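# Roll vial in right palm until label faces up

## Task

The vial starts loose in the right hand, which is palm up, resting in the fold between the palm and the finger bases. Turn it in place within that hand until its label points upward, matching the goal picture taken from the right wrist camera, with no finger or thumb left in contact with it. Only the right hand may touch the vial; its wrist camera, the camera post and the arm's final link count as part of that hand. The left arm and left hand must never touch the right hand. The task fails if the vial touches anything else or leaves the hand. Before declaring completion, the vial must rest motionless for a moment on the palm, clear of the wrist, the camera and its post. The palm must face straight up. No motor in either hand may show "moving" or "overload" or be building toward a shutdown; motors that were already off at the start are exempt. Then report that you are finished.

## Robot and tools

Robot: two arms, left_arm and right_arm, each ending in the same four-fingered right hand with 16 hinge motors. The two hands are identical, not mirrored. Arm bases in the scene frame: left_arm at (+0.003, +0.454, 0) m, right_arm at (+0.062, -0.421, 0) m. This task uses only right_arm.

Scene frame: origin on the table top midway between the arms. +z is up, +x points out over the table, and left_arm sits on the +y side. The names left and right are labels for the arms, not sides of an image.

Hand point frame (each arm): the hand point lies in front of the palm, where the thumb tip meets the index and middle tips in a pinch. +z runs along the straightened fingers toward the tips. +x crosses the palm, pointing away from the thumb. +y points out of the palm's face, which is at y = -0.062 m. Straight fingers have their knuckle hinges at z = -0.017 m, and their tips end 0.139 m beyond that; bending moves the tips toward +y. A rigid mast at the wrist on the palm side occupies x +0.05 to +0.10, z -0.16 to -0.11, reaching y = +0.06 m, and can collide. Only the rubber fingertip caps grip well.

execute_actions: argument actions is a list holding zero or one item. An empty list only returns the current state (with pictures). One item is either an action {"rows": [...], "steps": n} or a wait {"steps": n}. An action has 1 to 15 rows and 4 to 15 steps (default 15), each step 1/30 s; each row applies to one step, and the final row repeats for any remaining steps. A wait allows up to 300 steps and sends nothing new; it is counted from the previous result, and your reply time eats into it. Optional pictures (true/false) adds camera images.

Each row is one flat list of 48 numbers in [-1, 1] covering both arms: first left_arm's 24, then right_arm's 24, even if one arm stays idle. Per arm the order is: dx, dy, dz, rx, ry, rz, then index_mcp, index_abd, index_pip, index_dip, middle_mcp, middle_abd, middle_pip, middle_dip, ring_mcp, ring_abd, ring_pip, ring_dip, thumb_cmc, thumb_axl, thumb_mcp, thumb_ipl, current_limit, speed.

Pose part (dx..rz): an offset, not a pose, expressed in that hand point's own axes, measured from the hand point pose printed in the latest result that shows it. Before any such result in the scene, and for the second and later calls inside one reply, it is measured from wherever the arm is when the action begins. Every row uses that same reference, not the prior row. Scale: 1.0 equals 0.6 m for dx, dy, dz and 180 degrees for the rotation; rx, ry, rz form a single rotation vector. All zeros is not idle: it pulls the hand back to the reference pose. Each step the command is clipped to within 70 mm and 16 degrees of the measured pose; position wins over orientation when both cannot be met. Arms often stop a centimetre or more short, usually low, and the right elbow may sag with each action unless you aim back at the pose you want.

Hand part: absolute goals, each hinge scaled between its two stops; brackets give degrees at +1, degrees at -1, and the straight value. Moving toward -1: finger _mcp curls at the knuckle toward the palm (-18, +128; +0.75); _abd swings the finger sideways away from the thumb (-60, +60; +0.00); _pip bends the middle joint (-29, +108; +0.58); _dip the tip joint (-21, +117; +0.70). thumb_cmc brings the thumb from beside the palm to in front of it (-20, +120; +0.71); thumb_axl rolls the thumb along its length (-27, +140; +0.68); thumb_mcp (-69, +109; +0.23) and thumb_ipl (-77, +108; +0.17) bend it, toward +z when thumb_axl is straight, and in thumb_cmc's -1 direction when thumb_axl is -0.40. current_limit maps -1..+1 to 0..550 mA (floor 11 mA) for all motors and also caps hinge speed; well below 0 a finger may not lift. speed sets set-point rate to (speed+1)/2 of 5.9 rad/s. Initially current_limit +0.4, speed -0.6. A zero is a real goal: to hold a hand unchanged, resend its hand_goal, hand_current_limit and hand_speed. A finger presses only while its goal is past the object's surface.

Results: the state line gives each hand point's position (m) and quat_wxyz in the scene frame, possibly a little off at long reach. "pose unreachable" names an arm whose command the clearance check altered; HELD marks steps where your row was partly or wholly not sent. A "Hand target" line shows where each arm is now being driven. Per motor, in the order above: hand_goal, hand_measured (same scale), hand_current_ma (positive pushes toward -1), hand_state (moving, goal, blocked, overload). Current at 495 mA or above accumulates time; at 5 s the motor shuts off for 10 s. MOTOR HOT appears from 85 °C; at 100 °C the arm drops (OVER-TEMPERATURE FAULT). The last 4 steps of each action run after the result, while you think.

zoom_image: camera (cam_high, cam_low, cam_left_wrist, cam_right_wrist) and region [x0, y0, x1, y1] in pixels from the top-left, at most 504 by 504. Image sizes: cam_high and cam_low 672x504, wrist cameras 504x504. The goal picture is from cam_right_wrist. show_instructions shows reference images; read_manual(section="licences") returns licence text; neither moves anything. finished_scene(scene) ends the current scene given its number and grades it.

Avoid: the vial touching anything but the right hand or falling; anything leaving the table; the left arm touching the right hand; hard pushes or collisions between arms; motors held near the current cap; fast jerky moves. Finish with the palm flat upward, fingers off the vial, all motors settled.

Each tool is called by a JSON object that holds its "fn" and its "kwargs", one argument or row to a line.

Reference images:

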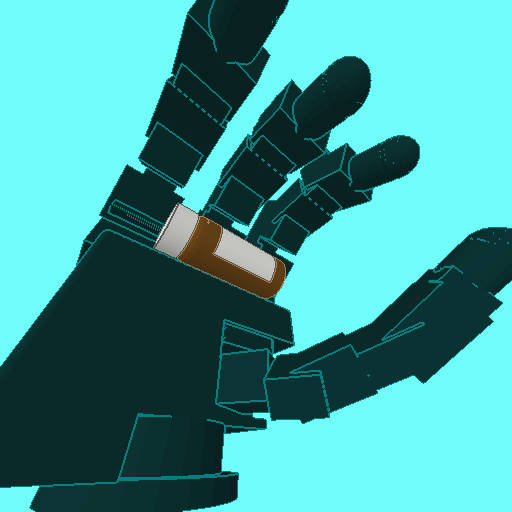

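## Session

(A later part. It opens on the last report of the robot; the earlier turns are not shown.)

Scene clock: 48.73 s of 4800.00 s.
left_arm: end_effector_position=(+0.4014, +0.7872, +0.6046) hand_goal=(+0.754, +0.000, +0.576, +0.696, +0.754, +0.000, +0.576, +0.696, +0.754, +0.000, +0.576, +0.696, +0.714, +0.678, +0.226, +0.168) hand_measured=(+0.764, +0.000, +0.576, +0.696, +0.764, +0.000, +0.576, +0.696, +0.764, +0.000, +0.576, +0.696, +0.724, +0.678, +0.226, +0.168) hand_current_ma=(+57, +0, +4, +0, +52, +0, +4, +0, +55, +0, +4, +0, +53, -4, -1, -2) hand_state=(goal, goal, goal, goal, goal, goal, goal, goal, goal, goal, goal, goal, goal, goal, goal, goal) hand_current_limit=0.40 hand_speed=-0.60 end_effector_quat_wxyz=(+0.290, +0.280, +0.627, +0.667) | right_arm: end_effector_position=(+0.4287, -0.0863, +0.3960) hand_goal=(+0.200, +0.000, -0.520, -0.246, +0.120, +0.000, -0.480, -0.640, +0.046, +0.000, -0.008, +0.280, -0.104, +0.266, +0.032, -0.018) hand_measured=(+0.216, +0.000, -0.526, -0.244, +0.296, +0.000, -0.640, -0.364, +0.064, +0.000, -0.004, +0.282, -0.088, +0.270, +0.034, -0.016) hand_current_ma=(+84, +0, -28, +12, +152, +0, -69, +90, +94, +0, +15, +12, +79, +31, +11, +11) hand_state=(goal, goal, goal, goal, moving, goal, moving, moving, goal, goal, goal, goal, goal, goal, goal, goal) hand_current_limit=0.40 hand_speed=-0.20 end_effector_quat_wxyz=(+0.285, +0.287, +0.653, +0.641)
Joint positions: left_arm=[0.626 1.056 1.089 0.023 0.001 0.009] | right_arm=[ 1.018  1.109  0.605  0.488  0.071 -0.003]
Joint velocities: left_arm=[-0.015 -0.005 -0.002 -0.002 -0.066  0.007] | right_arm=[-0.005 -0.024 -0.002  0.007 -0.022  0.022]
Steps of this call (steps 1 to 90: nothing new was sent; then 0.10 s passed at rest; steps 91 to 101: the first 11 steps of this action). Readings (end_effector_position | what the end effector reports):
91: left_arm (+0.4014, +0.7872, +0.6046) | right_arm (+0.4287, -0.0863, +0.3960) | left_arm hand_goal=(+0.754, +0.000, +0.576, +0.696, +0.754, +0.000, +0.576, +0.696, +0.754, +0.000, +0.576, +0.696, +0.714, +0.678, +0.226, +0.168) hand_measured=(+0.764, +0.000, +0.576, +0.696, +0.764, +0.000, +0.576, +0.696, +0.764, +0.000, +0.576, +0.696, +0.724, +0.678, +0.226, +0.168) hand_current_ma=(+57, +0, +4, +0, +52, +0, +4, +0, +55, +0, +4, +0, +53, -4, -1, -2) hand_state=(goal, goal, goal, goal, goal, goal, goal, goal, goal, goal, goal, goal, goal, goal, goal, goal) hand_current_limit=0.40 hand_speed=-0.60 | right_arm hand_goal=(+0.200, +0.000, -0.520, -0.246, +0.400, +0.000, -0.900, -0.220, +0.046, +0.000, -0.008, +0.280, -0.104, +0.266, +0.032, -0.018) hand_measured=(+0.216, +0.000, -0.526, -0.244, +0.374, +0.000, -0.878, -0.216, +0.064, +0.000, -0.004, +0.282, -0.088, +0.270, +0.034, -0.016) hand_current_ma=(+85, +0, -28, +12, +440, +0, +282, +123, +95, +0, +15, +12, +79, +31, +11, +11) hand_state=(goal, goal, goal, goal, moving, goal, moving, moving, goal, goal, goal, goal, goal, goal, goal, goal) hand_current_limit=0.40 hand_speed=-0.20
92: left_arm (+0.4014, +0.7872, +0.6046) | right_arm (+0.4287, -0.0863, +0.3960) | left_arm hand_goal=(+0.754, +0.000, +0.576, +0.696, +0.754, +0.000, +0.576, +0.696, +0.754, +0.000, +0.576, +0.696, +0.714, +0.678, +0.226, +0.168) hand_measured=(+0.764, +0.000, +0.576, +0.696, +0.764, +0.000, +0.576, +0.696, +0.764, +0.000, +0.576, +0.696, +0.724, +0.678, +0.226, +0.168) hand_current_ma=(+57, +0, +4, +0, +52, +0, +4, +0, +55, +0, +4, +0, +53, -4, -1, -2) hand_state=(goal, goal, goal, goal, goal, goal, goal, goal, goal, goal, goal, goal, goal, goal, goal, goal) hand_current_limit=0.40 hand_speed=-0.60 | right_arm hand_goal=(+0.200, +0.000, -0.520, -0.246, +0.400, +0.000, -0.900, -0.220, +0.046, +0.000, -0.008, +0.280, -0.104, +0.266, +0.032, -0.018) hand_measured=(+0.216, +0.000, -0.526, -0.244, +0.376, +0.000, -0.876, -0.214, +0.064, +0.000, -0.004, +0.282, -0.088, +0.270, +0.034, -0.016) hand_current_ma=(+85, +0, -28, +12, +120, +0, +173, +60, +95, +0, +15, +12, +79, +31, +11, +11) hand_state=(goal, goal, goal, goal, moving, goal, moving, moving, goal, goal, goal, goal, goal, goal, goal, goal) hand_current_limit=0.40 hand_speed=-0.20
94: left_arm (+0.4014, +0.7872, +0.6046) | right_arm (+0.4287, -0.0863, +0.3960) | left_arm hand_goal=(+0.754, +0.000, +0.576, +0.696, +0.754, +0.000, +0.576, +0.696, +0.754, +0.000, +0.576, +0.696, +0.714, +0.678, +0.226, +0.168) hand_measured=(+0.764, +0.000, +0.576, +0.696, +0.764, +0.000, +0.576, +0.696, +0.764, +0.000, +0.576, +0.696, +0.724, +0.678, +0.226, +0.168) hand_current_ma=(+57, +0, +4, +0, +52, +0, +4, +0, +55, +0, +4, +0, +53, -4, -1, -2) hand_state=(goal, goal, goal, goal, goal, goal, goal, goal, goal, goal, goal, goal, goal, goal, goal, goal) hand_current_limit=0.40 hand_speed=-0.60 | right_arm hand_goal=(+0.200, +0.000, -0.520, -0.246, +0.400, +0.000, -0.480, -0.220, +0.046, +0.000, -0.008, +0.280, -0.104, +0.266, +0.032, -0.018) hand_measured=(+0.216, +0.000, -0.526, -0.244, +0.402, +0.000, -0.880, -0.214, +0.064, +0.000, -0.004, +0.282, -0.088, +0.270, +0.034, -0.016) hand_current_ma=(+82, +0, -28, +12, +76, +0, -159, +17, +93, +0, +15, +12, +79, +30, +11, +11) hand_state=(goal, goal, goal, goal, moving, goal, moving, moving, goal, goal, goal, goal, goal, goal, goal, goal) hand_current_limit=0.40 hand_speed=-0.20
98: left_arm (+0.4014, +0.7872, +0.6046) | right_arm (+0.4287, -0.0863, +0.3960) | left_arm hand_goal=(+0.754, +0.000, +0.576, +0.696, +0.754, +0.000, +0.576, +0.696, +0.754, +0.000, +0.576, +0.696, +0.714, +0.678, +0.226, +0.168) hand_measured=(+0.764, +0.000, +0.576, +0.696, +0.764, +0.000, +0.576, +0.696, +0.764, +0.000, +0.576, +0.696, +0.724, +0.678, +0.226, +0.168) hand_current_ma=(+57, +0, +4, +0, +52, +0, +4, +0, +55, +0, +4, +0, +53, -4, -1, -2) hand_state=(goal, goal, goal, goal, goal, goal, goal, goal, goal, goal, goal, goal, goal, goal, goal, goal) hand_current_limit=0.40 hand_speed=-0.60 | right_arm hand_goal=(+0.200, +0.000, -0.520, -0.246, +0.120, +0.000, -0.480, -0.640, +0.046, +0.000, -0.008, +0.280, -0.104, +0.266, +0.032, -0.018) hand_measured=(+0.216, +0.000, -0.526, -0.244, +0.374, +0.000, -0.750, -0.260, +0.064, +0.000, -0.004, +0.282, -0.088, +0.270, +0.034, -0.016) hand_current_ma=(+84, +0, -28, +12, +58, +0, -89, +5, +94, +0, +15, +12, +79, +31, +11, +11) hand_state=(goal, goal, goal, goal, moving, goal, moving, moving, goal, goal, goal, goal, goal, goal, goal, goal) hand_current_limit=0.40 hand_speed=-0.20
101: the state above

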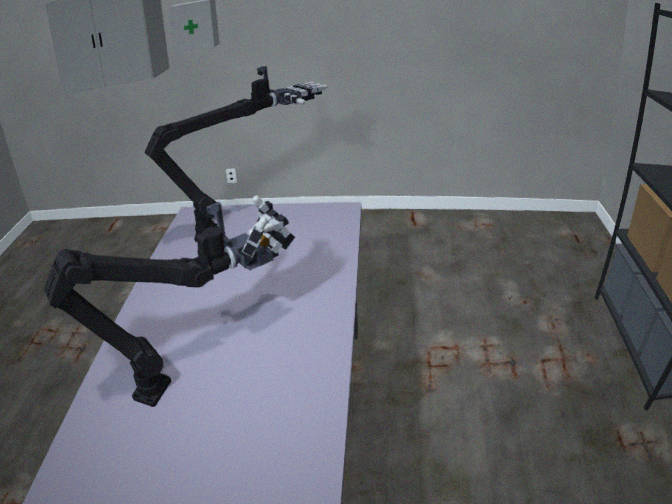

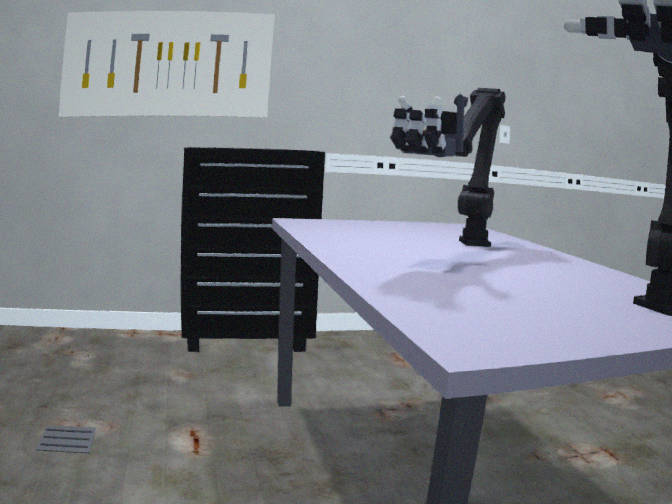

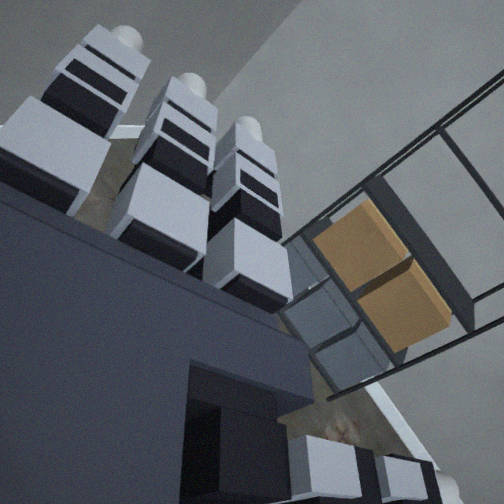

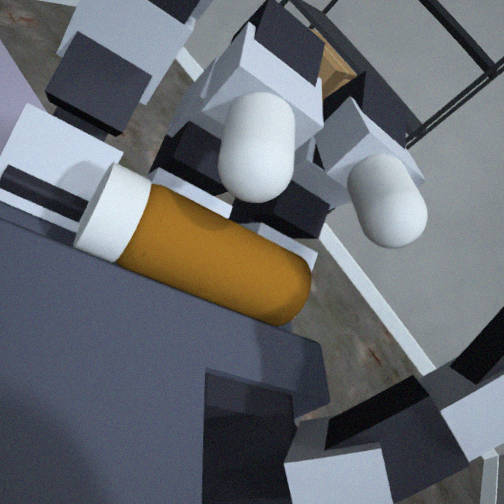

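{"fn": "execute_actions", "kwargs": {
  "actions": [
    {"rows": [[0.0002,0.0463,-0.0099,-0.0163,0.0003,-0.0002, 0.754,0,0.576,0.696,0.754,0,0.576,0.696,0.754,0,0.576,0.696,0.714,0.678,0.226,0.168,0.4,-0.6, 0,0.0333,0.0025,-0.0123,0.0004,0.001, 0.2,0,-0.52,-0.246,0.12,0,-0.66,-0.64,0.046,0,-0.008,0.28,-0.104,0.266,0.032,-0.018,-0.3,-0.5]], "steps": 15}
  ],
  "pictures": true
}}

Scene clock: 49.33 s of 4800.00 s.
left_arm: end_effector_position=(+0.4014, +0.7872, +0.6046) hand_goal=(+0.754, +0.000, +0.576, +0.696, +0.754, +0.000, +0.576, +0.696, +0.754, +0.000, +0.576, +0.696, +0.714, +0.678, +0.226, +0.168) hand_measured=(+0.764, +0.000, +0.576, +0.696, +0.764, +0.000, +0.576, +0.696, +0.764, +0.000, +0.576, +0.696, +0.724, +0.678, +0.226, +0.168) hand_current_ma=(+57, +0, +4, +0, +52, +0, +4, +0, +55, +0, +4, +0, +53, -4, -1, -2) hand_state=(goal, goal, goal, goal, goal, goal, goal, goal, goal, goal, goal, goal, goal, goal, goal, goal) hand_current_limit=0.40 hand_speed=-0.60 end_effector_quat_wxyz=(+0.290, +0.280, +0.627, +0.667) | right_arm: end_effector_position=(+0.4287, -0.0863, +0.3960) hand_goal=(+0.200, +0.000, -0.520, -0.246, +0.120, +0.000, -0.660, -0.640, +0.046, +0.000, -0.008, +0.280, -0.104, +0.266, +0.032, -0.018) hand_measured=(+0.216, +0.000, -0.526, -0.244, +0.134, +0.000, -0.576, -0.634, +0.064, +0.000, -0.004, +0.282, -0.088, +0.270, +0.034, -0.016) hand_current_ma=(+84, +0, -28, +12, +77, +0, +192, +26, +94, +0, +15, +12, +79, +31, +11, +11) hand_state=(goal, goal, goal, goal, goal, goal, blocked, goal, goal, goal, goal, goal, goal, goal, goal, goal) hand_current_limit=-0.30 hand_speed=-0.50 end_effector_quat_wxyz=(+0.285, +0.287, +0.653, +0.641)
Joint positions: left_arm=[0.626 1.056 1.089 0.023 0.001 0.009] | right_arm=[ 1.018  1.109  0.605  0.488  0.071 -0.003]
Joint velocities: left_arm=[-0.005 -0.024 -0.002 -0.012  0.051  0.051] | right_arm=[ 0.015 -0.005 -0.012  0.012 -0.066  0.007]
Off your previous action's commanded pose (left_arm): 0.028 m, 3 deg at its last step (step 4 of this call).
Off your previous action's commanded pose (right_arm): 0.020 m, 2 deg at its last step (step 4 of this call).
Steps of this call (steps 1 to 4: the last 4 steps of your previous action; steps 5 to 7: nothing new was sent; steps 8 to 18: the first 11 steps of this action). Readings (end_effector_position | what the end effector reports):
8: left_arm (+0.4014, +0.7872, +0.6046) | right_arm (+0.4287, -0.0863, +0.3960) | left_arm hand_goal=(+0.754, +0.000, +0.576, +0.696, +0.754, +0.000, +0.576, +0.696, +0.754, +0.000, +0.576, +0.696, +0.714, +0.678, +0.226, +0.168) hand_measured=(+0.764, +0.000, +0.576, +0.696, +0.764, +0.000, +0.576, +0.696, +0.764, +0.000, +0.576, +0.696, +0.724, +0.678, +0.226, +0.168) hand_current_ma=(+57, +0, +4, +0, +52, +0, +4, +0, +55, +0, +4, +0, +53, -4, -1, -2) hand_state=(goal, goal, goal, goal, goal, goal, goal, goal, goal, goal, goal, goal, goal, goal, goal, goal) hand_current_limit=0.40 hand_speed=-0.60 | right_arm hand_goal=(+0.200, +0.000, -0.520, -0.246, +0.120, +0.000, -0.660, -0.640, +0.046, +0.000, -0.008, +0.280, -0.104, +0.266, +0.032, -0.018) hand_measured=(+0.216, +0.000, -0.526, -0.244, +0.134, +0.000, -0.486, -0.632, +0.064, +0.000, -0.004, +0.282, -0.088, +0.270, +0.034, -0.016) hand_current_ma=(+84, +0, -28, +12, +77, +0, -29, -3, +94, +0, +15, +12, +79, +31, +11, +11) hand_state=(goal, goal, goal, goal, moving, goal, moving, moving, goal, goal, goal, goal, goal, goal, goal, goal) hand_current_limit=-0.30 hand_speed=-0.50
9: left_arm (+0.4014, +0.7872, +0.6046) | right_arm (+0.4287, -0.0863, +0.3960) | left_arm hand_goal=(+0.754, +0.000, +0.576, +0.696, +0.754, +0.000, +0.576, +0.696, +0.754, +0.000, +0.576, +0.696, +0.714, +0.678, +0.226, +0.168) hand_measured=(+0.764, +0.000, +0.576, +0.696, +0.764, +0.000, +0.576, +0.696, +0.764, +0.000, +0.576, +0.696, +0.724, +0.678, +0.226, +0.168) hand_current_ma=(+57, +0, +4, +0, +52, +0, +4, +0, +55, +0, +4, +0, +53, -4, -1, -2) hand_state=(goal, goal, goal, goal, goal, goal, goal, goal, goal, goal, goal, goal, goal, goal, goal, goal) hand_current_limit=0.40 hand_speed=-0.60 | right_arm hand_goal=(+0.200, +0.000, -0.520, -0.246, +0.120, +0.000, -0.660, -0.640, +0.046, +0.000, -0.008, +0.280, -0.104, +0.266, +0.032, -0.018) hand_measured=(+0.216, +0.000, -0.526, -0.244, +0.134, +0.000, -0.488, -0.636, +0.064, +0.000, -0.004, +0.282, -0.088, +0.270, +0.034, -0.016) hand_current_ma=(+84, +0, -28, +12, +79, +0, +93, +8, +94, +0, +15, +12, +79, +31, +11, +11) hand_state=(goal, goal, goal, goal, goal, goal, moving, moving, goal, goal, goal, goal, goal, goal, goal, goal) hand_current_limit=-0.30 hand_speed=-0.50
11: left_arm (+0.4014, +0.7872, +0.6046) | right_arm (+0.4287, -0.0863, +0.3960) | left_arm hand_goal=(+0.754, +0.000, +0.576, +0.696, +0.754, +0.000, +0.576, +0.696, +0.754, +0.000, +0.576, +0.696, +0.714, +0.678, +0.226, +0.168) hand_measured=(+0.764, +0.000, +0.576, +0.696, +0.764, +0.000, +0.576, +0.696, +0.764, +0.000, +0.576, +0.696, +0.724, +0.678, +0.226, +0.168) hand_current_ma=(+57, +0, +4, +0, +52, +0, +4, +0, +55, +0, +4, +0, +53, -4, -1, -2) hand_state=(goal, goal, goal, goal, goal, goal, goal, goal, goal, goal, goal, goal, goal, goal, goal, goal) hand_current_limit=0.40 hand_speed=-0.60 | right_arm hand_goal=(+0.200, +0.000, -0.520, -0.246, +0.120, +0.000, -0.660, -0.640, +0.046, +0.000, -0.008, +0.280, -0.104, +0.266, +0.032, -0.018) hand_measured=(+0.216, +0.000, -0.526, -0.244, +0.134, +0.000, -0.522, -0.638, +0.064, +0.000, -0.004, +0.282, -0.088, +0.270, +0.034, -0.016) hand_current_ma=(+84, +0, -28, +12, +78, +0, +60, +12, +94, +0, +15, +12, +79, +31, +11, +11) hand_state=(goal, goal, goal, goal, goal, goal, moving, goal, goal, goal, goal, goal, goal, goal, goal, goal) hand_current_limit=-0.30 hand_speed=-0.50
15: left_arm (+0.4014, +0.7872, +0.6046) | right_arm (+0.4287, -0.0863, +0.3960) | left_arm hand_goal=(+0.754, +0.000, +0.576, +0.696, +0.754, +0.000, +0.576, +0.696, +0.754, +0.000, +0.576, +0.696, +0.714, +0.678, +0.226, +0.168) hand_measured=(+0.764, +0.000, +0.576, +0.696, +0.764, +0.000, +0.576, +0.696, +0.764, +0.000, +0.576, +0.696, +0.724, +0.678, +0.226, +0.168) hand_current_ma=(+57, +0, +4, +0, +52, +0, +4, +0, +55, +0, +4, +0, +53, -4, -1, -2) hand_state=(goal, goal, goal, goal, goal, goal, goal, goal, goal, goal, goal, goal, goal, goal, goal, goal) hand_current_limit=0.40 hand_speed=-0.60 | right_arm hand_goal=(+0.200, +0.000, -0.520, -0.246, +0.120, +0.000, -0.660, -0.640, +0.046, +0.000, -0.008, +0.280, -0.104, +0.266, +0.032, -0.018) hand_measured=(+0.216, +0.000, -0.526, -0.244, +0.134, +0.000, -0.576, -0.636, +0.064, +0.000, -0.004, +0.282, -0.088, +0.270, +0.034, -0.016) hand_current_ma=(+84, +0, -28, +12, +77, +0, +193, +28, +94, +0, +15, +12, +79, +31, +11, +11) hand_state=(goal, goal, goal, goal, goal, goal, moving, moving, goal, goal, goal, goal, goal, goal, goal, goal) hand_current_limit=-0.30 hand_speed=-0.50
18: the state above

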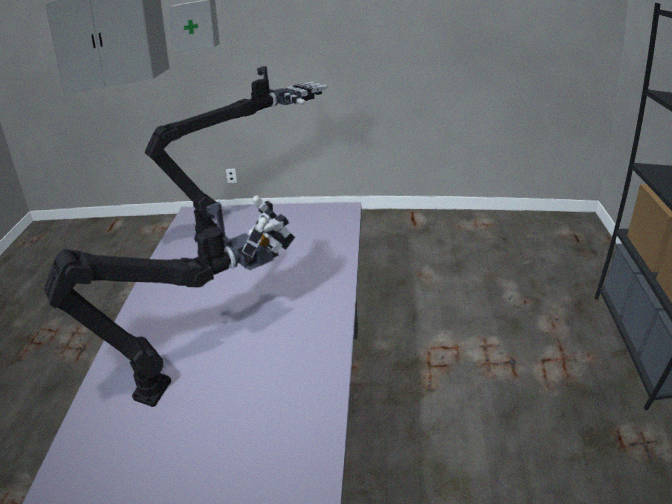

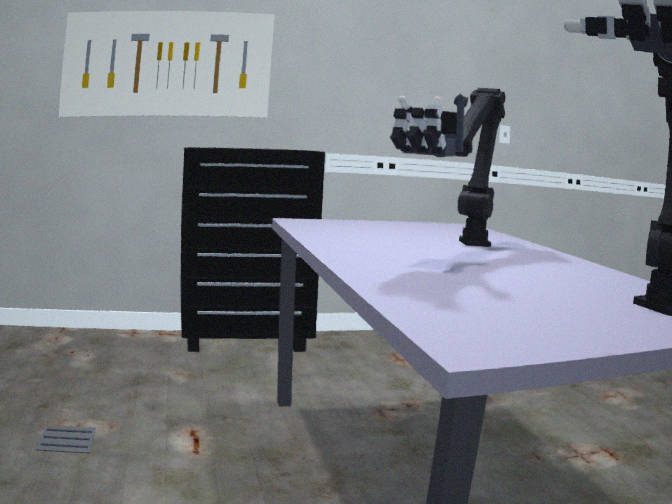

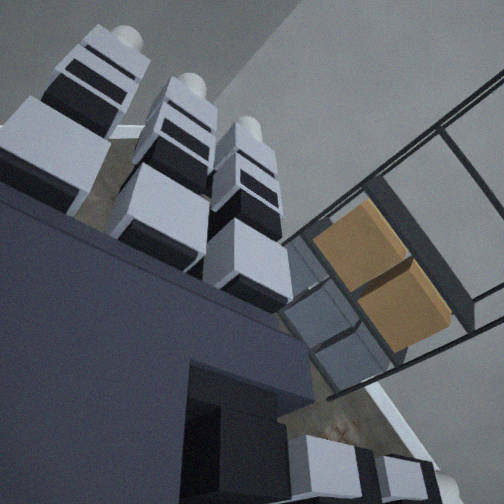

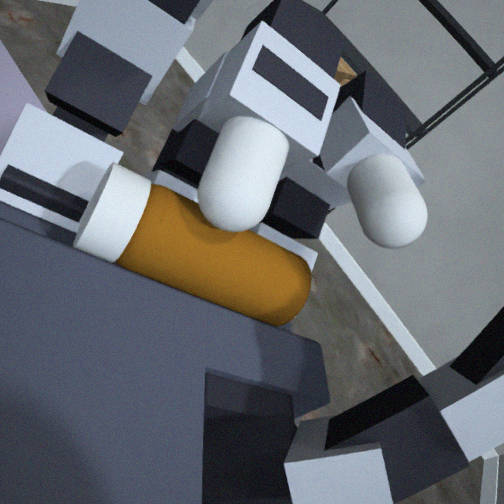

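{"fn": "execute_actions", "kwargs": {
  "actions": [
    {"rows": [[0.0002,0.0463,-0.0099,-0.0163,0.0003,-0.0002, 0.754,0,0.576,0.696,0.754,0,0.576,0.696,0.754,0,0.576,0.696,0.714,0.678,0.226,0.168,0.4,-0.6, 0,0.0333,0.0025,-0.0123,0.0004,0.001, 0.2,0,-0.52,-0.246,0.12,0,-1.0,-0.30,0.046,0,-0.008,0.28,-0.104,0.266,0.032,-0.018,-0.3,-0.7]], "steps": 15}
  ],
  "pictures": true
}}

Scene clock: 50.00 s of 4800.00 s.
left_arm: end_effector_position=(+0.4014, +0.7872, +0.6046) hand_goal=(+0.754, +0.000, +0.576, +0.696, +0.754, +0.000, +0.576, +0.696, +0.754, +0.000, +0.576, +0.696, +0.714, +0.678, +0.226, +0.168) hand_measured=(+0.764, +0.000, +0.576, +0.696, +0.764, +0.000, +0.576, +0.696, +0.764, +0.000, +0.576, +0.696, +0.724, +0.678, +0.226, +0.168) hand_current_ma=(+57, +0, +4, +0, +52, +0, +4, +0, +55, +0, +4, +0, +53, -4, -1, -2) hand_state=(goal, goal, goal, goal, goal, goal, goal, goal, goal, goal, goal, goal, goal, goal, goal, goal) hand_current_limit=0.40 hand_speed=-0.60 end_effector_quat_wxyz=(+0.290, +0.280, +0.627, +0.667) | right_arm: end_effector_position=(+0.4287, -0.0863, +0.3960) hand_goal=(+0.200, +0.000, -0.520, -0.246, +0.120, +0.000, -1.000, -0.300, +0.046, +0.000, -0.008, +0.280, -0.104, +0.266, +0.032, -0.018) hand_measured=(+0.216, +0.000, -0.526, -0.244, +0.134, +0.000, -0.624, -0.468, +0.064, +0.000, -0.004, +0.282, -0.088, +0.270, +0.034, -0.016) hand_current_ma=(+84, +0, -28, +12, +80, +0, +128, -24, +94, +0, +15, +12, +79, +31, +11, +11) hand_state=(goal, goal, goal, goal, goal, goal, moving, moving, goal, goal, goal, goal, goal, goal, goal, goal) hand_current_limit=-0.30 hand_speed=-0.70 end_effector_quat_wxyz=(+0.285, +0.287, +0.653, +0.641)
Joint positions: left_arm=[0.626 1.056 1.089 0.023 0.001 0.009] | right_arm=[ 1.018  1.109  0.605  0.488  0.071 -0.003]
Joint velocities: left_arm=[-0.005  0.005 -0.022 -0.002 -0.007 -0.007] | right_arm=[-0.005 -0.015 -0.002  0.017 -0.081  0.022]
Off your previous action's commanded pose (left_arm): 0.028 m, 3 deg at its last step (step 4 of this call).
Off your previous action's commanded pose (right_arm): 0.020 m, 2 deg at its last step (step 4 of this call).
Steps of this call (steps 1 to 4: the last 4 steps of your previous action; steps 5 to 9: nothing new was sent; steps 10 to 20: the first 11 steps of this action). Readings (end_effector_position | what the end effector reports):
10: left_arm (+0.4014, +0.7872, +0.6046) | right_arm (+0.4287, -0.0863, +0.3960) | left_arm hand_goal=(+0.754, +0.000, +0.576, +0.696, +0.754, +0.000, +0.576, +0.696, +0.754, +0.000, +0.576, +0.696, +0.714, +0.678, +0.226, +0.168) hand_measured=(+0.764, +0.000, +0.576, +0.696, +0.764, +0.000, +0.576, +0.696, +0.764, +0.000, +0.576, +0.696, +0.724, +0.678, +0.226, +0.168) hand_current_ma=(+57, +0, +4, +0, +52, +0, +4, +0, +55, +0, +4, +0, +53, -4, -1, -2) hand_state=(goal, goal, goal, goal, goal, goal, goal, goal, goal, goal, goal, goal, goal, goal, goal, goal) hand_current_limit=0.40 hand_speed=-0.60 | right_arm hand_goal=(+0.200, +0.000, -0.520, -0.246, +0.120, +0.000, -1.000, -0.300, +0.046, +0.000, -0.008, +0.280, -0.104, +0.266, +0.032, -0.018) hand_measured=(+0.216, +0.000, -0.526, -0.244, +0.134, +0.000, -0.576, -0.634, +0.064, +0.000, -0.004, +0.282, -0.088, +0.270, +0.034, -0.016) hand_current_ma=(+84, +0, -28, +12, +77, +0, +192, +26, +94, +0, +15, +12, +79, +31, +11, +11) hand_state=(goal, goal, goal, goal, goal, goal, moving, moving, goal, goal, goal, goal, goal, goal, goal, goal) hand_current_limit=-0.30 hand_speed=-0.70
11: left_arm (+0.4014, +0.7872, +0.6046) | right_arm (+0.4287, -0.0863, +0.3960) | left_arm hand_goal=(+0.754, +0.000, +0.576, +0.696, +0.754, +0.000, +0.576, +0.696, +0.754, +0.000, +0.576, +0.696, +0.714, +0.678, +0.226, +0.168) hand_measured=(+0.764, +0.000, +0.576, +0.696, +0.764, +0.000, +0.576, +0.696, +0.764, +0.000, +0.576, +0.696, +0.724, +0.678, +0.226, +0.168) hand_current_ma=(+57, +0, +4, +0, +52, +0, +4, +0, +55, +0, +4, +0, +53, -4, -1, -2) hand_state=(goal, goal, goal, goal, goal, goal, goal, goal, goal, goal, goal, goal, goal, goal, goal, goal) hand_current_limit=0.40 hand_speed=-0.60 | right_arm hand_goal=(+0.200, +0.000, -0.520, -0.246, +0.120, +0.000, -1.000, -0.300, +0.046, +0.000, -0.008, +0.280, -0.104, +0.266, +0.032, -0.018) hand_measured=(+0.216, +0.000, -0.526, -0.244, +0.134, +0.000, -0.576, -0.634, +0.064, +0.000, -0.004, +0.282, -0.088, +0.270, +0.034, -0.016) hand_current_ma=(+84, +0, -28, +12, +77, +0, +184, -41, +94, +0, +15, +12, +79, +31, +11, +11) hand_state=(goal, goal, goal, goal, goal, goal, moving, moving, goal, goal, goal, goal, goal, goal, goal, goal) hand_current_limit=-0.30 hand_speed=-0.70
13: left_arm (+0.4014, +0.7872, +0.6046) | right_arm (+0.4287, -0.0863, +0.3960) | left_arm hand_goal=(+0.754, +0.000, +0.576, +0.696, +0.754, +0.000, +0.576, +0.696, +0.754, +0.000, +0.576, +0.696, +0.714, +0.678, +0.226, +0.168) hand_measured=(+0.764, +0.000, +0.576, +0.696, +0.764, +0.000, +0.576, +0.696, +0.764, +0.000, +0.576, +0.696, +0.724, +0.678, +0.226, +0.168) hand_current_ma=(+57, +0, +4, +0, +52, +0, +4, +0, +55, +0, +4, +0, +53, -4, -1, -2) hand_state=(goal, goal, goal, goal, goal, goal, goal, goal, goal, goal, goal, goal, goal, goal, goal, goal) hand_current_limit=0.40 hand_speed=-0.60 | right_arm hand_goal=(+0.200, +0.000, -0.520, -0.246, +0.120, +0.000, -1.000, -0.300, +0.046, +0.000, -0.008, +0.280, -0.104, +0.266, +0.032, -0.018) hand_measured=(+0.216, +0.000, -0.526, -0.244, +0.134, +0.000, -0.582, -0.604, +0.064, +0.000, -0.004, +0.282, -0.088, +0.270, +0.034, -0.016) hand_current_ma=(+84, +0, -28, +12, +80, +0, +152, -27, +94, +0, +15, +12, +79, +31, +11, +11) hand_state=(goal, goal, goal, goal, goal, goal, moving, moving, goal, goal, goal, goal, goal, goal, goal, goal) hand_current_limit=-0.30 hand_speed=-0.70
17: left_arm (+0.4014, +0.7872, +0.6046) | right_arm (+0.4287, -0.0863, +0.3960) | left_arm hand_goal=(+0.754, +0.000, +0.576, +0.696, +0.754, +0.000, +0.576, +0.696, +0.754, +0.000, +0.576, +0.696, +0.714, +0.678, +0.226, +0.168) hand_measured=(+0.764, +0.000, +0.576, +0.696, +0.764, +0.000, +0.576, +0.696, +0.764, +0.000, +0.576, +0.696, +0.724, +0.678, +0.226, +0.168) hand_current_ma=(+57, +0, +4, +0, +52, +0, +4, +0, +55, +0, +4, +0, +53, -4, -1, -2) hand_state=(goal, goal, goal, goal, goal, goal, goal, goal, goal, goal, goal, goal, goal, goal, goal, goal) hand_current_limit=0.40 hand_speed=-0.60 | right_arm hand_goal=(+0.200, +0.000, -0.520, -0.246, +0.120, +0.000, -1.000, -0.300, +0.046, +0.000, -0.008, +0.280, -0.104, +0.266, +0.032, -0.018) hand_measured=(+0.216, +0.000, -0.526, -0.244, +0.134, +0.000, -0.604, -0.528, +0.064, +0.000, -0.004, +0.282, -0.088, +0.270, +0.034, -0.016) hand_current_ma=(+84, +0, -28, +12, +80, +0, +136, -24, +94, +0, +15, +12, +79, +31, +11, +11) hand_state=(goal, goal, goal, goal, goal, goal, moving, moving, goal, goal, goal, goal, goal, goal, goal, goal) hand_current_limit=-0.30 hand_speed=-0.70
20: the state above

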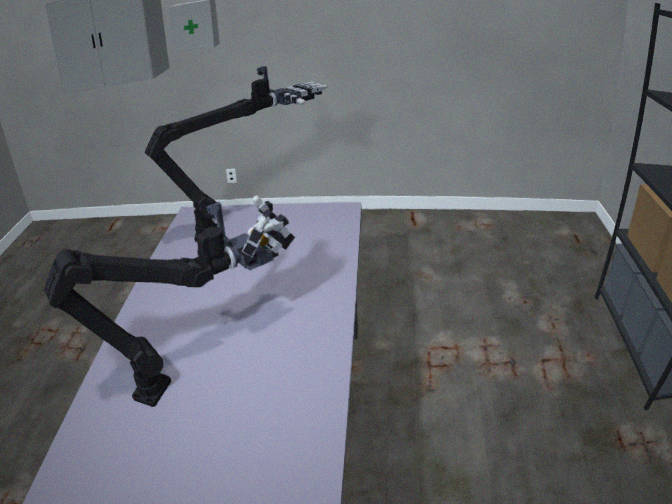

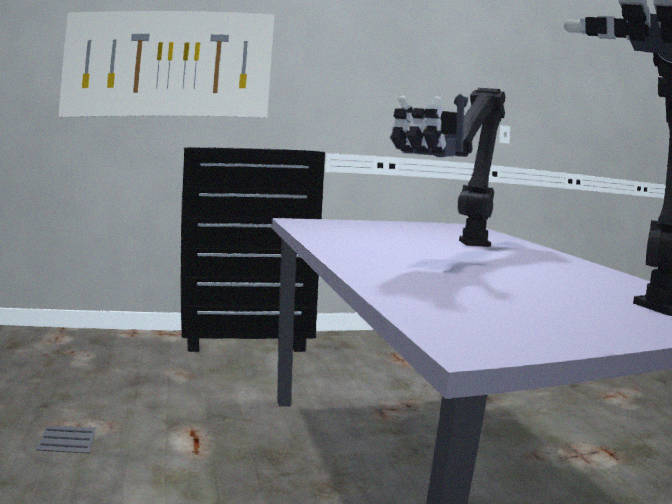

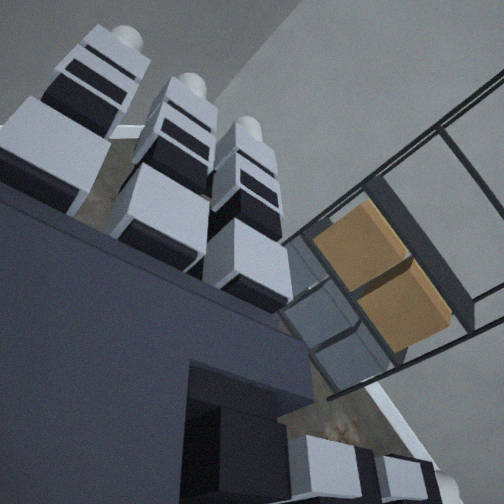

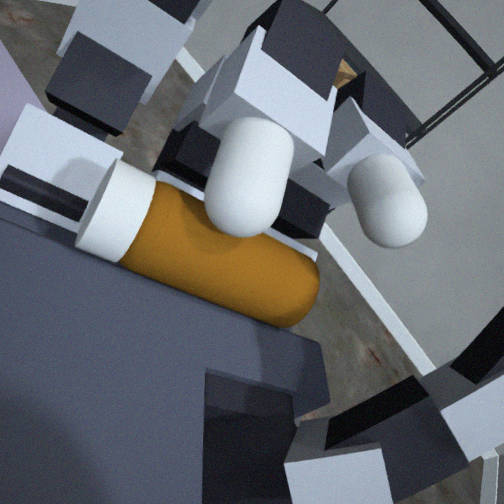

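{"fn": "execute_actions", "kwargs": {
  "actions": [
    {"steps": 6}
  ],
  "pictures": true
}}

Scene clock: 50.20 s of 4800.00 s.
left_arm: end_effector_position=(+0.4014, +0.7872, +0.6046) hand_goal=(+0.754, +0.000, +0.576, +0.696, +0.754, +0.000, +0.576, +0.696, +0.754, +0.000, +0.576, +0.696, +0.714, +0.678, +0.226, +0.168) hand_measured=(+0.764, +0.000, +0.576, +0.696, +0.764, +0.000, +0.576, +0.696, +0.764, +0.000, +0.576, +0.696, +0.724, +0.678, +0.226, +0.168) hand_current_ma=(+57, +0, +4, +0, +52, +0, +4, +0, +55, +0, +4, +0, +53, -4, -1, -2) hand_state=(goal, goal, goal, goal, goal, goal, goal, goal, goal, goal, goal, goal, goal, goal, goal, goal) hand_current_limit=0.40 hand_speed=-0.60 end_effector_quat_wxyz=(+0.290, +0.280, +0.627, +0.667) | right_arm: end_effector_position=(+0.4287, -0.0863, +0.3960) hand_goal=(+0.200, +0.000, -0.520, -0.246, +0.120, +0.000, -1.000, -0.300, +0.046, +0.000, -0.008, +0.280, -0.104, +0.266, +0.032, -0.018) hand_measured=(+0.216, +0.000, -0.526, -0.244, +0.134, +0.000, -0.674, -0.350, +0.064, +0.000, -0.004, +0.282, -0.088, +0.270, +0.034, -0.016) hand_current_ma=(+84, +0, -28, +12, +80, +0, +115, -22, +94, +0, +15, +12, +79, +31, +11, +11) hand_state=(goal, goal, goal, goal, goal, goal, moving, moving, goal, goal, goal, goal, goal, goal, goal, goal) hand_current_limit=-0.30 hand_speed=-0.70 end_effector_quat_wxyz=(+0.285, +0.287, +0.653, +0.641)
Joint positions: left_arm=[0.626 1.056 1.089 0.023 0.001 0.009] | right_arm=[ 1.018  1.109  0.605  0.488  0.071 -0.003]
Joint velocities: left_arm=[-0.005 -0.015 -0.002 -0.007 -0.022  0.022] | right_arm=[-0.005 -0.005 -0.007 -0.012 -0.066 -0.066]
Hand target (left_arm): +0.395, +0.782, +0.631; +0.296, +0.271, +0.610, +0.683
Hand target (right_arm): +0.430, -0.086, +0.416; +0.289, +0.282, +0.640, +0.654
Off the commanded pose (left_arm): 0.028 m, 3 deg.
Off the commanded pose (right_arm): 0.020 m, 2 deg.
Kept back: nothing.
Steps of this call (steps 1 to 4: the last 4 steps of your previous action; steps 5 to 6: nothing new was sent). Readings (end_effector_position | what the end effector reports):
1: left_arm (+0.4014, +0.7872, +0.6046) | right_arm (+0.4287, -0.0863, +0.3960) | left_arm hand_goal=(+0.754, +0.000, +0.576, +0.696, +0.754, +0.000, +0.576, +0.696, +0.754, +0.000, +0.576, +0.696, +0.714, +0.678, +0.226, +0.168) hand_measured=(+0.764, +0.000, +0.576, +0.696, +0.764, +0.000, +0.576, +0.696, +0.764, +0.000, +0.576, +0.696, +0.724, +0.678, +0.226, +0.168) hand_current_ma=(+57, +0, +4, +0, +52, +0, +4, +0, +55, +0, +4, +0, +53, -4, -1, -2) hand_state=(goal, goal, goal, goal, goal, goal, goal, goal, goal, goal, goal, goal, goal, goal, goal, goal) hand_current_limit=0.40 hand_speed=-0.60 | right_arm hand_goal=(+0.200, +0.000, -0.520, -0.246, +0.120, +0.000, -1.000, -0.300, +0.046, +0.000, -0.008, +0.280, -0.104, +0.266, +0.032, -0.018) hand_measured=(+0.216, +0.000, -0.526, -0.244, +0.134, +0.000, -0.632, -0.448, +0.064, +0.000, -0.004, +0.282, -0.088, +0.270, +0.034, -0.016) hand_current_ma=(+84, +0, -28, +12, +80, +0, +125, -23, +94, +0, +15, +12, +79, +31, +11, +11) hand_state=(goal, goal, goal, goal, goal, goal, moving, moving, goal, goal, goal, goal, goal, goal, goal, goal) hand_current_limit=-0.30 hand_speed=-0.70
2: left_arm (+0.4014, +0.7872, +0.6046) | right_arm (+0.4287, -0.0863, +0.3960) | left_arm hand_goal=(+0.754, +0.000, +0.576, +0.696, +0.754, +0.000, +0.576, +0.696, +0.754, +0.000, +0.576, +0.696, +0.714, +0.678, +0.226, +0.168) hand_measured=(+0.764, +0.000, +0.576, +0.696, +0.764, +0.000, +0.576, +0.696, +0.764, +0.000, +0.576, +0.696, +0.724, +0.678, +0.226, +0.168) hand_current_ma=(+57, +0, +4, +0, +52, +0, +4, +0, +55, +0, +4, +0, +53, -4, -1, -2) hand_state=(goal, goal, goal, goal, goal, goal, goal, goal, goal, goal, goal, goal, goal, goal, goal, goal) hand_current_limit=0.40 hand_speed=-0.60 | right_arm hand_goal=(+0.200, +0.000, -0.520, -0.246, +0.120, +0.000, -1.000, -0.300, +0.046, +0.000, -0.008, +0.280, -0.104, +0.266, +0.032, -0.018) hand_measured=(+0.216, +0.000, -0.526, -0.244, +0.134, +0.000, -0.640, -0.430, +0.064, +0.000, -0.004, +0.282, -0.088, +0.270, +0.034, -0.016) hand_current_ma=(+84, +0, -28, +12, +80, +0, +123, -23, +94, +0, +15, +12, +79, +31, +11, +11) hand_state=(goal, goal, goal, goal, goal, goal, moving, moving, goal, goal, goal, goal, goal, goal, goal, goal) hand_current_limit=-0.30 hand_speed=-0.70
4: left_arm (+0.4014, +0.7872, +0.6046) | right_arm (+0.4287, -0.0863, +0.3960) | left_arm hand_goal=(+0.754, +0.000, +0.576, +0.696, +0.754, +0.000, +0.576, +0.696, +0.754, +0.000, +0.576, +0.696, +0.714, +0.678, +0.226, +0.168) hand_measured=(+0.764, +0.000, +0.576, +0.696, +0.764, +0.000, +0.576, +0.696, +0.764, +0.000, +0.576, +0.696, +0.724, +0.678, +0.226, +0.168) hand_current_ma=(+57, +0, +4, +0, +52, +0, +4, +0, +55, +0, +4, +0, +53, -4, -1, -2) hand_state=(goal, goal, goal, goal, goal, goal, goal, goal, goal, goal, goal, goal, goal, goal, goal, goal) hand_current_limit=0.40 hand_speed=-0.60 | right_arm hand_goal=(+0.200, +0.000, -0.520, -0.246, +0.120, +0.000, -1.000, -0.300, +0.046, +0.000, -0.008, +0.280, -0.104, +0.266, +0.032, -0.018) hand_measured=(+0.216, +0.000, -0.526, -0.244, +0.134, +0.000, -0.656, -0.390, +0.064, +0.000, -0.004, +0.282, -0.088, +0.270, +0.034, -0.016) hand_current_ma=(+84, +0, -28, +12, +80, +0, +118, -22, +94, +0, +15, +12, +79, +31, +11, +11) hand_state=(goal, goal, goal, goal, goal, goal, moving, moving, goal, goal, goal, goal, goal, goal, goal, goal) hand_current_limit=-0.30 hand_speed=-0.70
6: the state above

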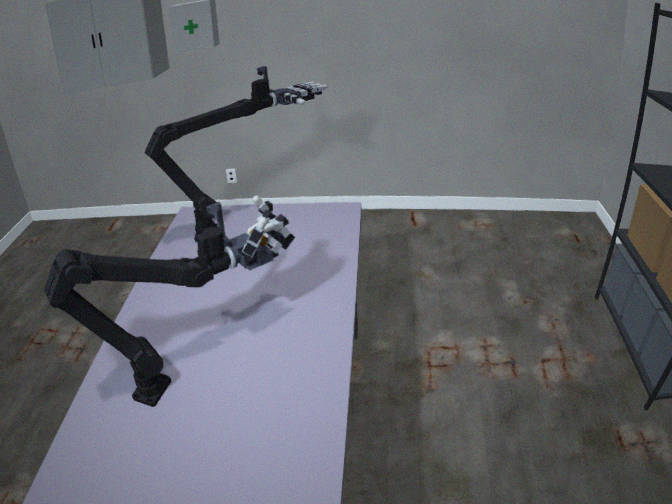

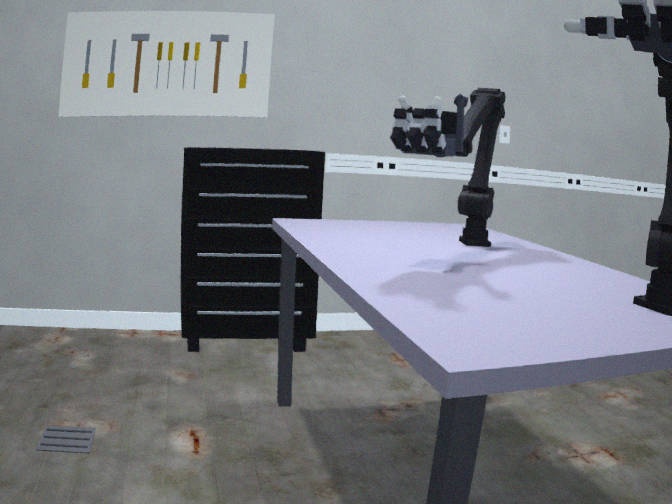

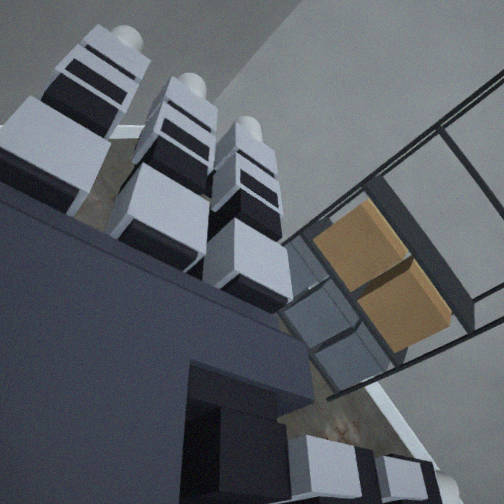

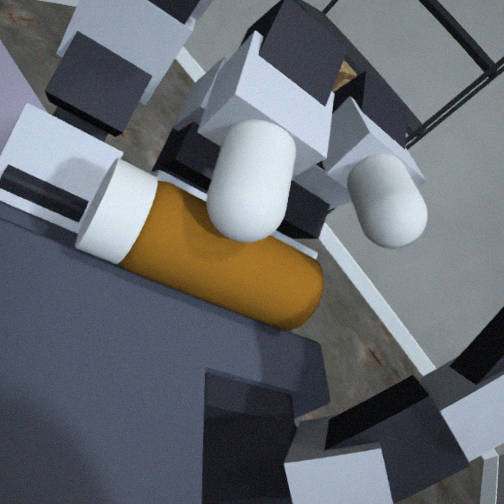

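{"fn": "execute_actions", "kwargs": {
  "actions": []
}}

Scene clock: 50.80 s of 4800.00 s.
left_arm: end_effector_position=(+0.4014, +0.7872, +0.6046) hand_goal=(+0.754, +0.000, +0.576, +0.696, +0.754, +0.000, +0.576, +0.696, +0.754, +0.000, +0.576, +0.696, +0.714, +0.678, +0.226, +0.168) hand_measured=(+0.764, +0.000, +0.576, +0.696, +0.764, +0.000, +0.576, +0.696, +0.764, +0.000, +0.576, +0.696, +0.724, +0.678, +0.226, +0.168) hand_current_ma=(+57, +0, +4, +0, +52, +0, +4, +0, +55, +0, +4, +0, +53, -4, -1, -2) hand_state=(goal, goal, goal, goal, goal, goal, goal, goal, goal, goal, goal, goal, goal, goal, goal, goal) hand_current_limit=0.40 hand_speed=-0.60 end_effector_quat_wxyz=(+0.290, +0.280, +0.627, +0.667) | right_arm: end_effector_position=(+0.4287, -0.0863, +0.3960) hand_goal=(+0.200, +0.000, -0.520, -0.246, +0.120, +0.000, -1.000, -0.300, +0.046, +0.000, -0.008, +0.280, -0.104, +0.266, +0.032, -0.018) hand_measured=(+0.216, +0.000, -0.526, -0.244, +0.134, +0.000, -0.702, -0.294, +0.064, +0.000, -0.004, +0.282, -0.088, +0.270, +0.034, -0.016) hand_current_ma=(+84, +0, -28, +12, +80, +0, +192, +30, +94, +0, +15, +12, +79, +31, +11, +11) hand_state=(goal, goal, goal, goal, goal, goal, blocked, goal, goal, goal, goal, goal, goal, goal, goal, goal) hand_current_limit=-0.30 hand_speed=-0.70 end_effector_quat_wxyz=(+0.285, +0.287, +0.653, +0.641)
Joint positions: left_arm=[0.626 1.056 1.089 0.023 0.001 0.009] | right_arm=[ 1.018  1.109  0.605  0.488  0.071 -0.003]
Joint velocities: left_arm=[-0.005  0.005  0.012  0.007 -0.022 -0.022] | right_arm=[-0.015 -0.005 -0.002 -0.012 -0.007  0.066]
Hand target (left_arm): +0.395, +0.782, +0.631; +0.296, +0.271, +0.610, +0.683
Hand target (right_arm): +0.430, -0.086, +0.416; +0.289, +0.282, +0.640, +0.654
Off the commanded pose (left_arm): 0.028 m, 3 deg.
Off the commanded pose (right_arm): 0.020 m, 2 deg.
Kept back: nothing.
Steps of this call (steps 1 to 18: nothing new was sent). Readings (end_effector_position | what the end effector reports):
1: left_arm (+0.4014, +0.7872, +0.6046) | right_arm (+0.4287, -0.0863, +0.3960) | left_arm hand_goal=(+0.754, +0.000, +0.576, +0.696, +0.754, +0.000, +0.576, +0.696, +0.754, +0.000, +0.576, +0.696, +0.714, +0.678, +0.226, +0.168) hand_measured=(+0.764, +0.000, +0.576, +0.696, +0.764, +0.000, +0.576, +0.696, +0.764, +0.000, +0.576, +0.696, +0.724, +0.678, +0.226, +0.168) hand_current_ma=(+57, +0, +4, +0, +52, +0, +4, +0, +55, +0, +4, +0, +53, -4, -1, -2) hand_state=(goal, goal, goal, goal, goal, goal, goal, goal, goal, goal, goal, goal, goal, goal, goal, goal) hand_current_limit=0.40 hand_speed=-0.60 | right_arm hand_goal=(+0.200, +0.000, -0.520, -0.246, +0.120, +0.000, -1.000, -0.300, +0.046, +0.000, -0.008, +0.280, -0.104, +0.266, +0.032, -0.018) hand_measured=(+0.216, +0.000, -0.526, -0.244, +0.134, +0.000, -0.682, -0.330, +0.064, +0.000, -0.004, +0.282, -0.088, +0.270, +0.034, -0.016) hand_current_ma=(+84, +0, -28, +12, +80, +0, +113, -22, +94, +0, +15, +12, +79, +31, +11, +11) hand_state=(goal, goal, goal, goal, goal, goal, moving, moving, goal, goal, goal, goal, goal, goal, goal, goal) hand_current_limit=-0.30 hand_speed=-0.70
2: left_arm (+0.4014, +0.7872, +0.6046) | right_arm (+0.4287, -0.0863, +0.3960) | left_arm hand_goal=(+0.754, +0.000, +0.576, +0.696, +0.754, +0.000, +0.576, +0.696, +0.754, +0.000, +0.576, +0.696, +0.714, +0.678, +0.226, +0.168) hand_measured=(+0.764, +0.000, +0.576, +0.696, +0.764, +0.000, +0.576, +0.696, +0.764, +0.000, +0.576, +0.696, +0.724, +0.678, +0.226, +0.168) hand_current_ma=(+57, +0, +4, +0, +52, +0, +4, +0, +55, +0, +4, +0, +53, -4, -1, -2) hand_state=(goal, goal, goal, goal, goal, goal, goal, goal, goal, goal, goal, goal, goal, goal, goal, goal) hand_current_limit=0.40 hand_speed=-0.60 | right_arm hand_goal=(+0.200, +0.000, -0.520, -0.246, +0.120, +0.000, -1.000, -0.300, +0.046, +0.000, -0.008, +0.280, -0.104, +0.266, +0.032, -0.018) hand_measured=(+0.216, +0.000, -0.526, -0.244, +0.134, +0.000, -0.692, -0.312, +0.064, +0.000, -0.004, +0.282, -0.088, +0.270, +0.034, -0.016) hand_current_ma=(+84, +0, -28, +12, +80, +0, +118, +25, +94, +0, +15, +12, +79, +31, +11, +11) hand_state=(goal, goal, goal, goal, goal, goal, moving, moving, goal, goal, goal, goal, goal, goal, goal, goal) hand_current_limit=-0.30 hand_speed=-0.70
4: left_arm (+0.4014, +0.7872, +0.6046) | right_arm (+0.4287, -0.0863, +0.3960) | left_arm hand_goal=(+0.754, +0.000, +0.576, +0.696, +0.754, +0.000, +0.576, +0.696, +0.754, +0.000, +0.576, +0.696, +0.714, +0.678, +0.226, +0.168) hand_measured=(+0.764, +0.000, +0.576, +0.696, +0.764, +0.000, +0.576, +0.696, +0.764, +0.000, +0.576, +0.696, +0.724, +0.678, +0.226, +0.168) hand_current_ma=(+57, +0, +4, +0, +52, +0, +4, +0, +55, +0, +4, +0, +53, -4, -1, -2) hand_state=(goal, goal, goal, goal, goal, goal, goal, goal, goal, goal, goal, goal, goal, goal, goal, goal) hand_current_limit=0.40 hand_speed=-0.60 | right_arm hand_goal=(+0.200, +0.000, -0.520, -0.246, +0.120, +0.000, -1.000, -0.300, +0.046, +0.000, -0.008, +0.280, -0.104, +0.266, +0.032, -0.018) hand_measured=(+0.216, +0.000, -0.526, -0.244, +0.134, +0.000, -0.700, -0.298, +0.064, +0.000, -0.004, +0.282, -0.088, +0.270, +0.034, -0.016) hand_current_ma=(+84, +0, -28, +12, +80, +0, +189, +32, +94, +0, +15, +12, +79, +31, +11, +11) hand_state=(goal, goal, goal, goal, goal, goal, moving, moving, goal, goal, goal, goal, goal, goal, goal, goal) hand_current_limit=-0.30 hand_speed=-0.70
8: left_arm (+0.4014, +0.7872, +0.6046) | right_arm (+0.4287, -0.0863, +0.3960) | left_arm hand_goal=(+0.754, +0.000, +0.576, +0.696, +0.754, +0.000, +0.576, +0.696, +0.754, +0.000, +0.576, +0.696, +0.714, +0.678, +0.226, +0.168) hand_measured=(+0.764, +0.000, +0.576, +0.696, +0.764, +0.000, +0.576, +0.696, +0.764, +0.000, +0.576, +0.696, +0.724, +0.678, +0.226, +0.168) hand_current_ma=(+57, +0, +4, +0, +52, +0, +4, +0, +55, +0, +4, +0, +53, -4, -1, -2) hand_state=(goal, goal, goal, goal, goal, goal, goal, goal, goal, goal, goal, goal, goal, goal, goal, goal) hand_current_limit=0.40 hand_speed=-0.60 | right_arm hand_goal=(+0.200, +0.000, -0.520, -0.246, +0.120, +0.000, -1.000, -0.300, +0.046, +0.000, -0.008, +0.280, -0.104, +0.266, +0.032, -0.018) hand_measured=(+0.216, +0.000, -0.526, -0.244, +0.134, +0.000, -0.702, -0.294, +0.064, +0.000, -0.004, +0.282, -0.088, +0.270, +0.034, -0.016) hand_current_ma=(+84, +0, -28, +12, +80, +0, +192, +30, +94, +0, +15, +12, +79, +31, +11, +11) hand_state=(goal, goal, goal, goal, goal, goal, blocked, goal, goal, goal, goal, goal, goal, goal, goal, goal) hand_current_limit=-0.30 hand_speed=-0.70
18: the state above

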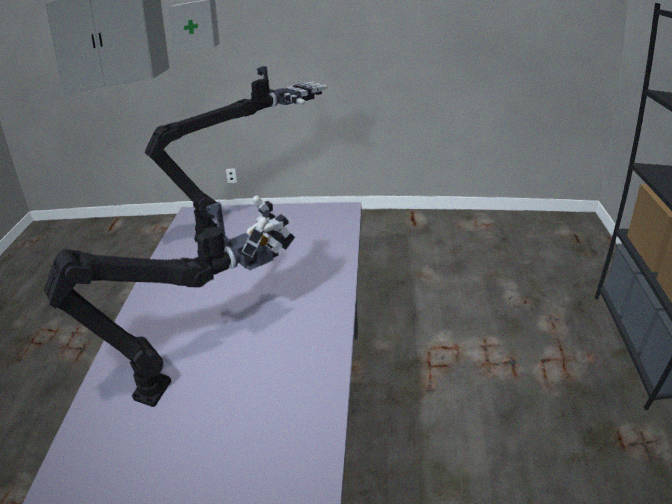

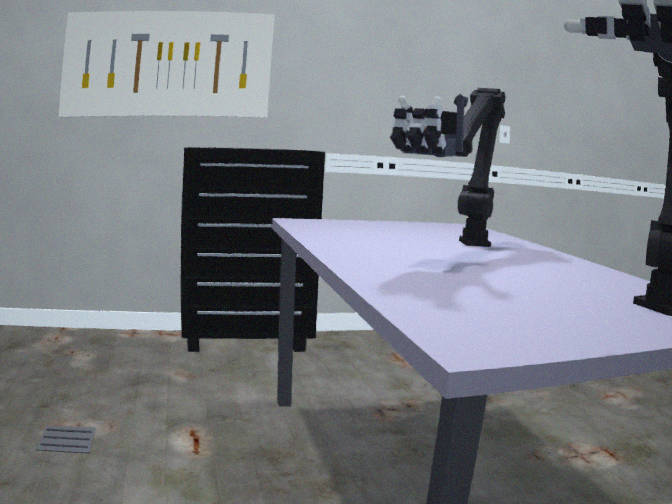

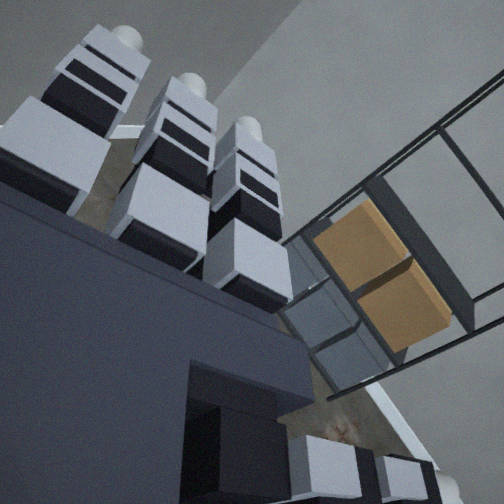

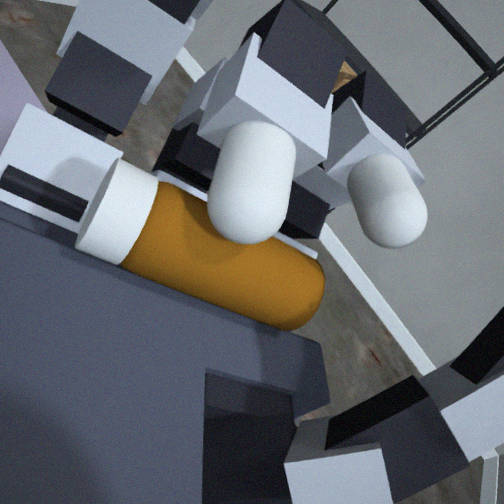

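{"fn": "zoom_image", "kwargs": {
  "camera": "cam_right_wrist",
  "region": [40, 120, 380, 380]
}}

Region (40, 120, 380, 380) of cam_right_wrist's 504x504 image, scaled by 1.482, with more detail than that image has; it fills the top 385 rows of this view, and the rest is white.

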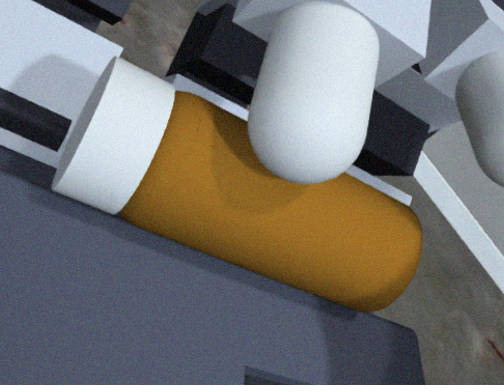

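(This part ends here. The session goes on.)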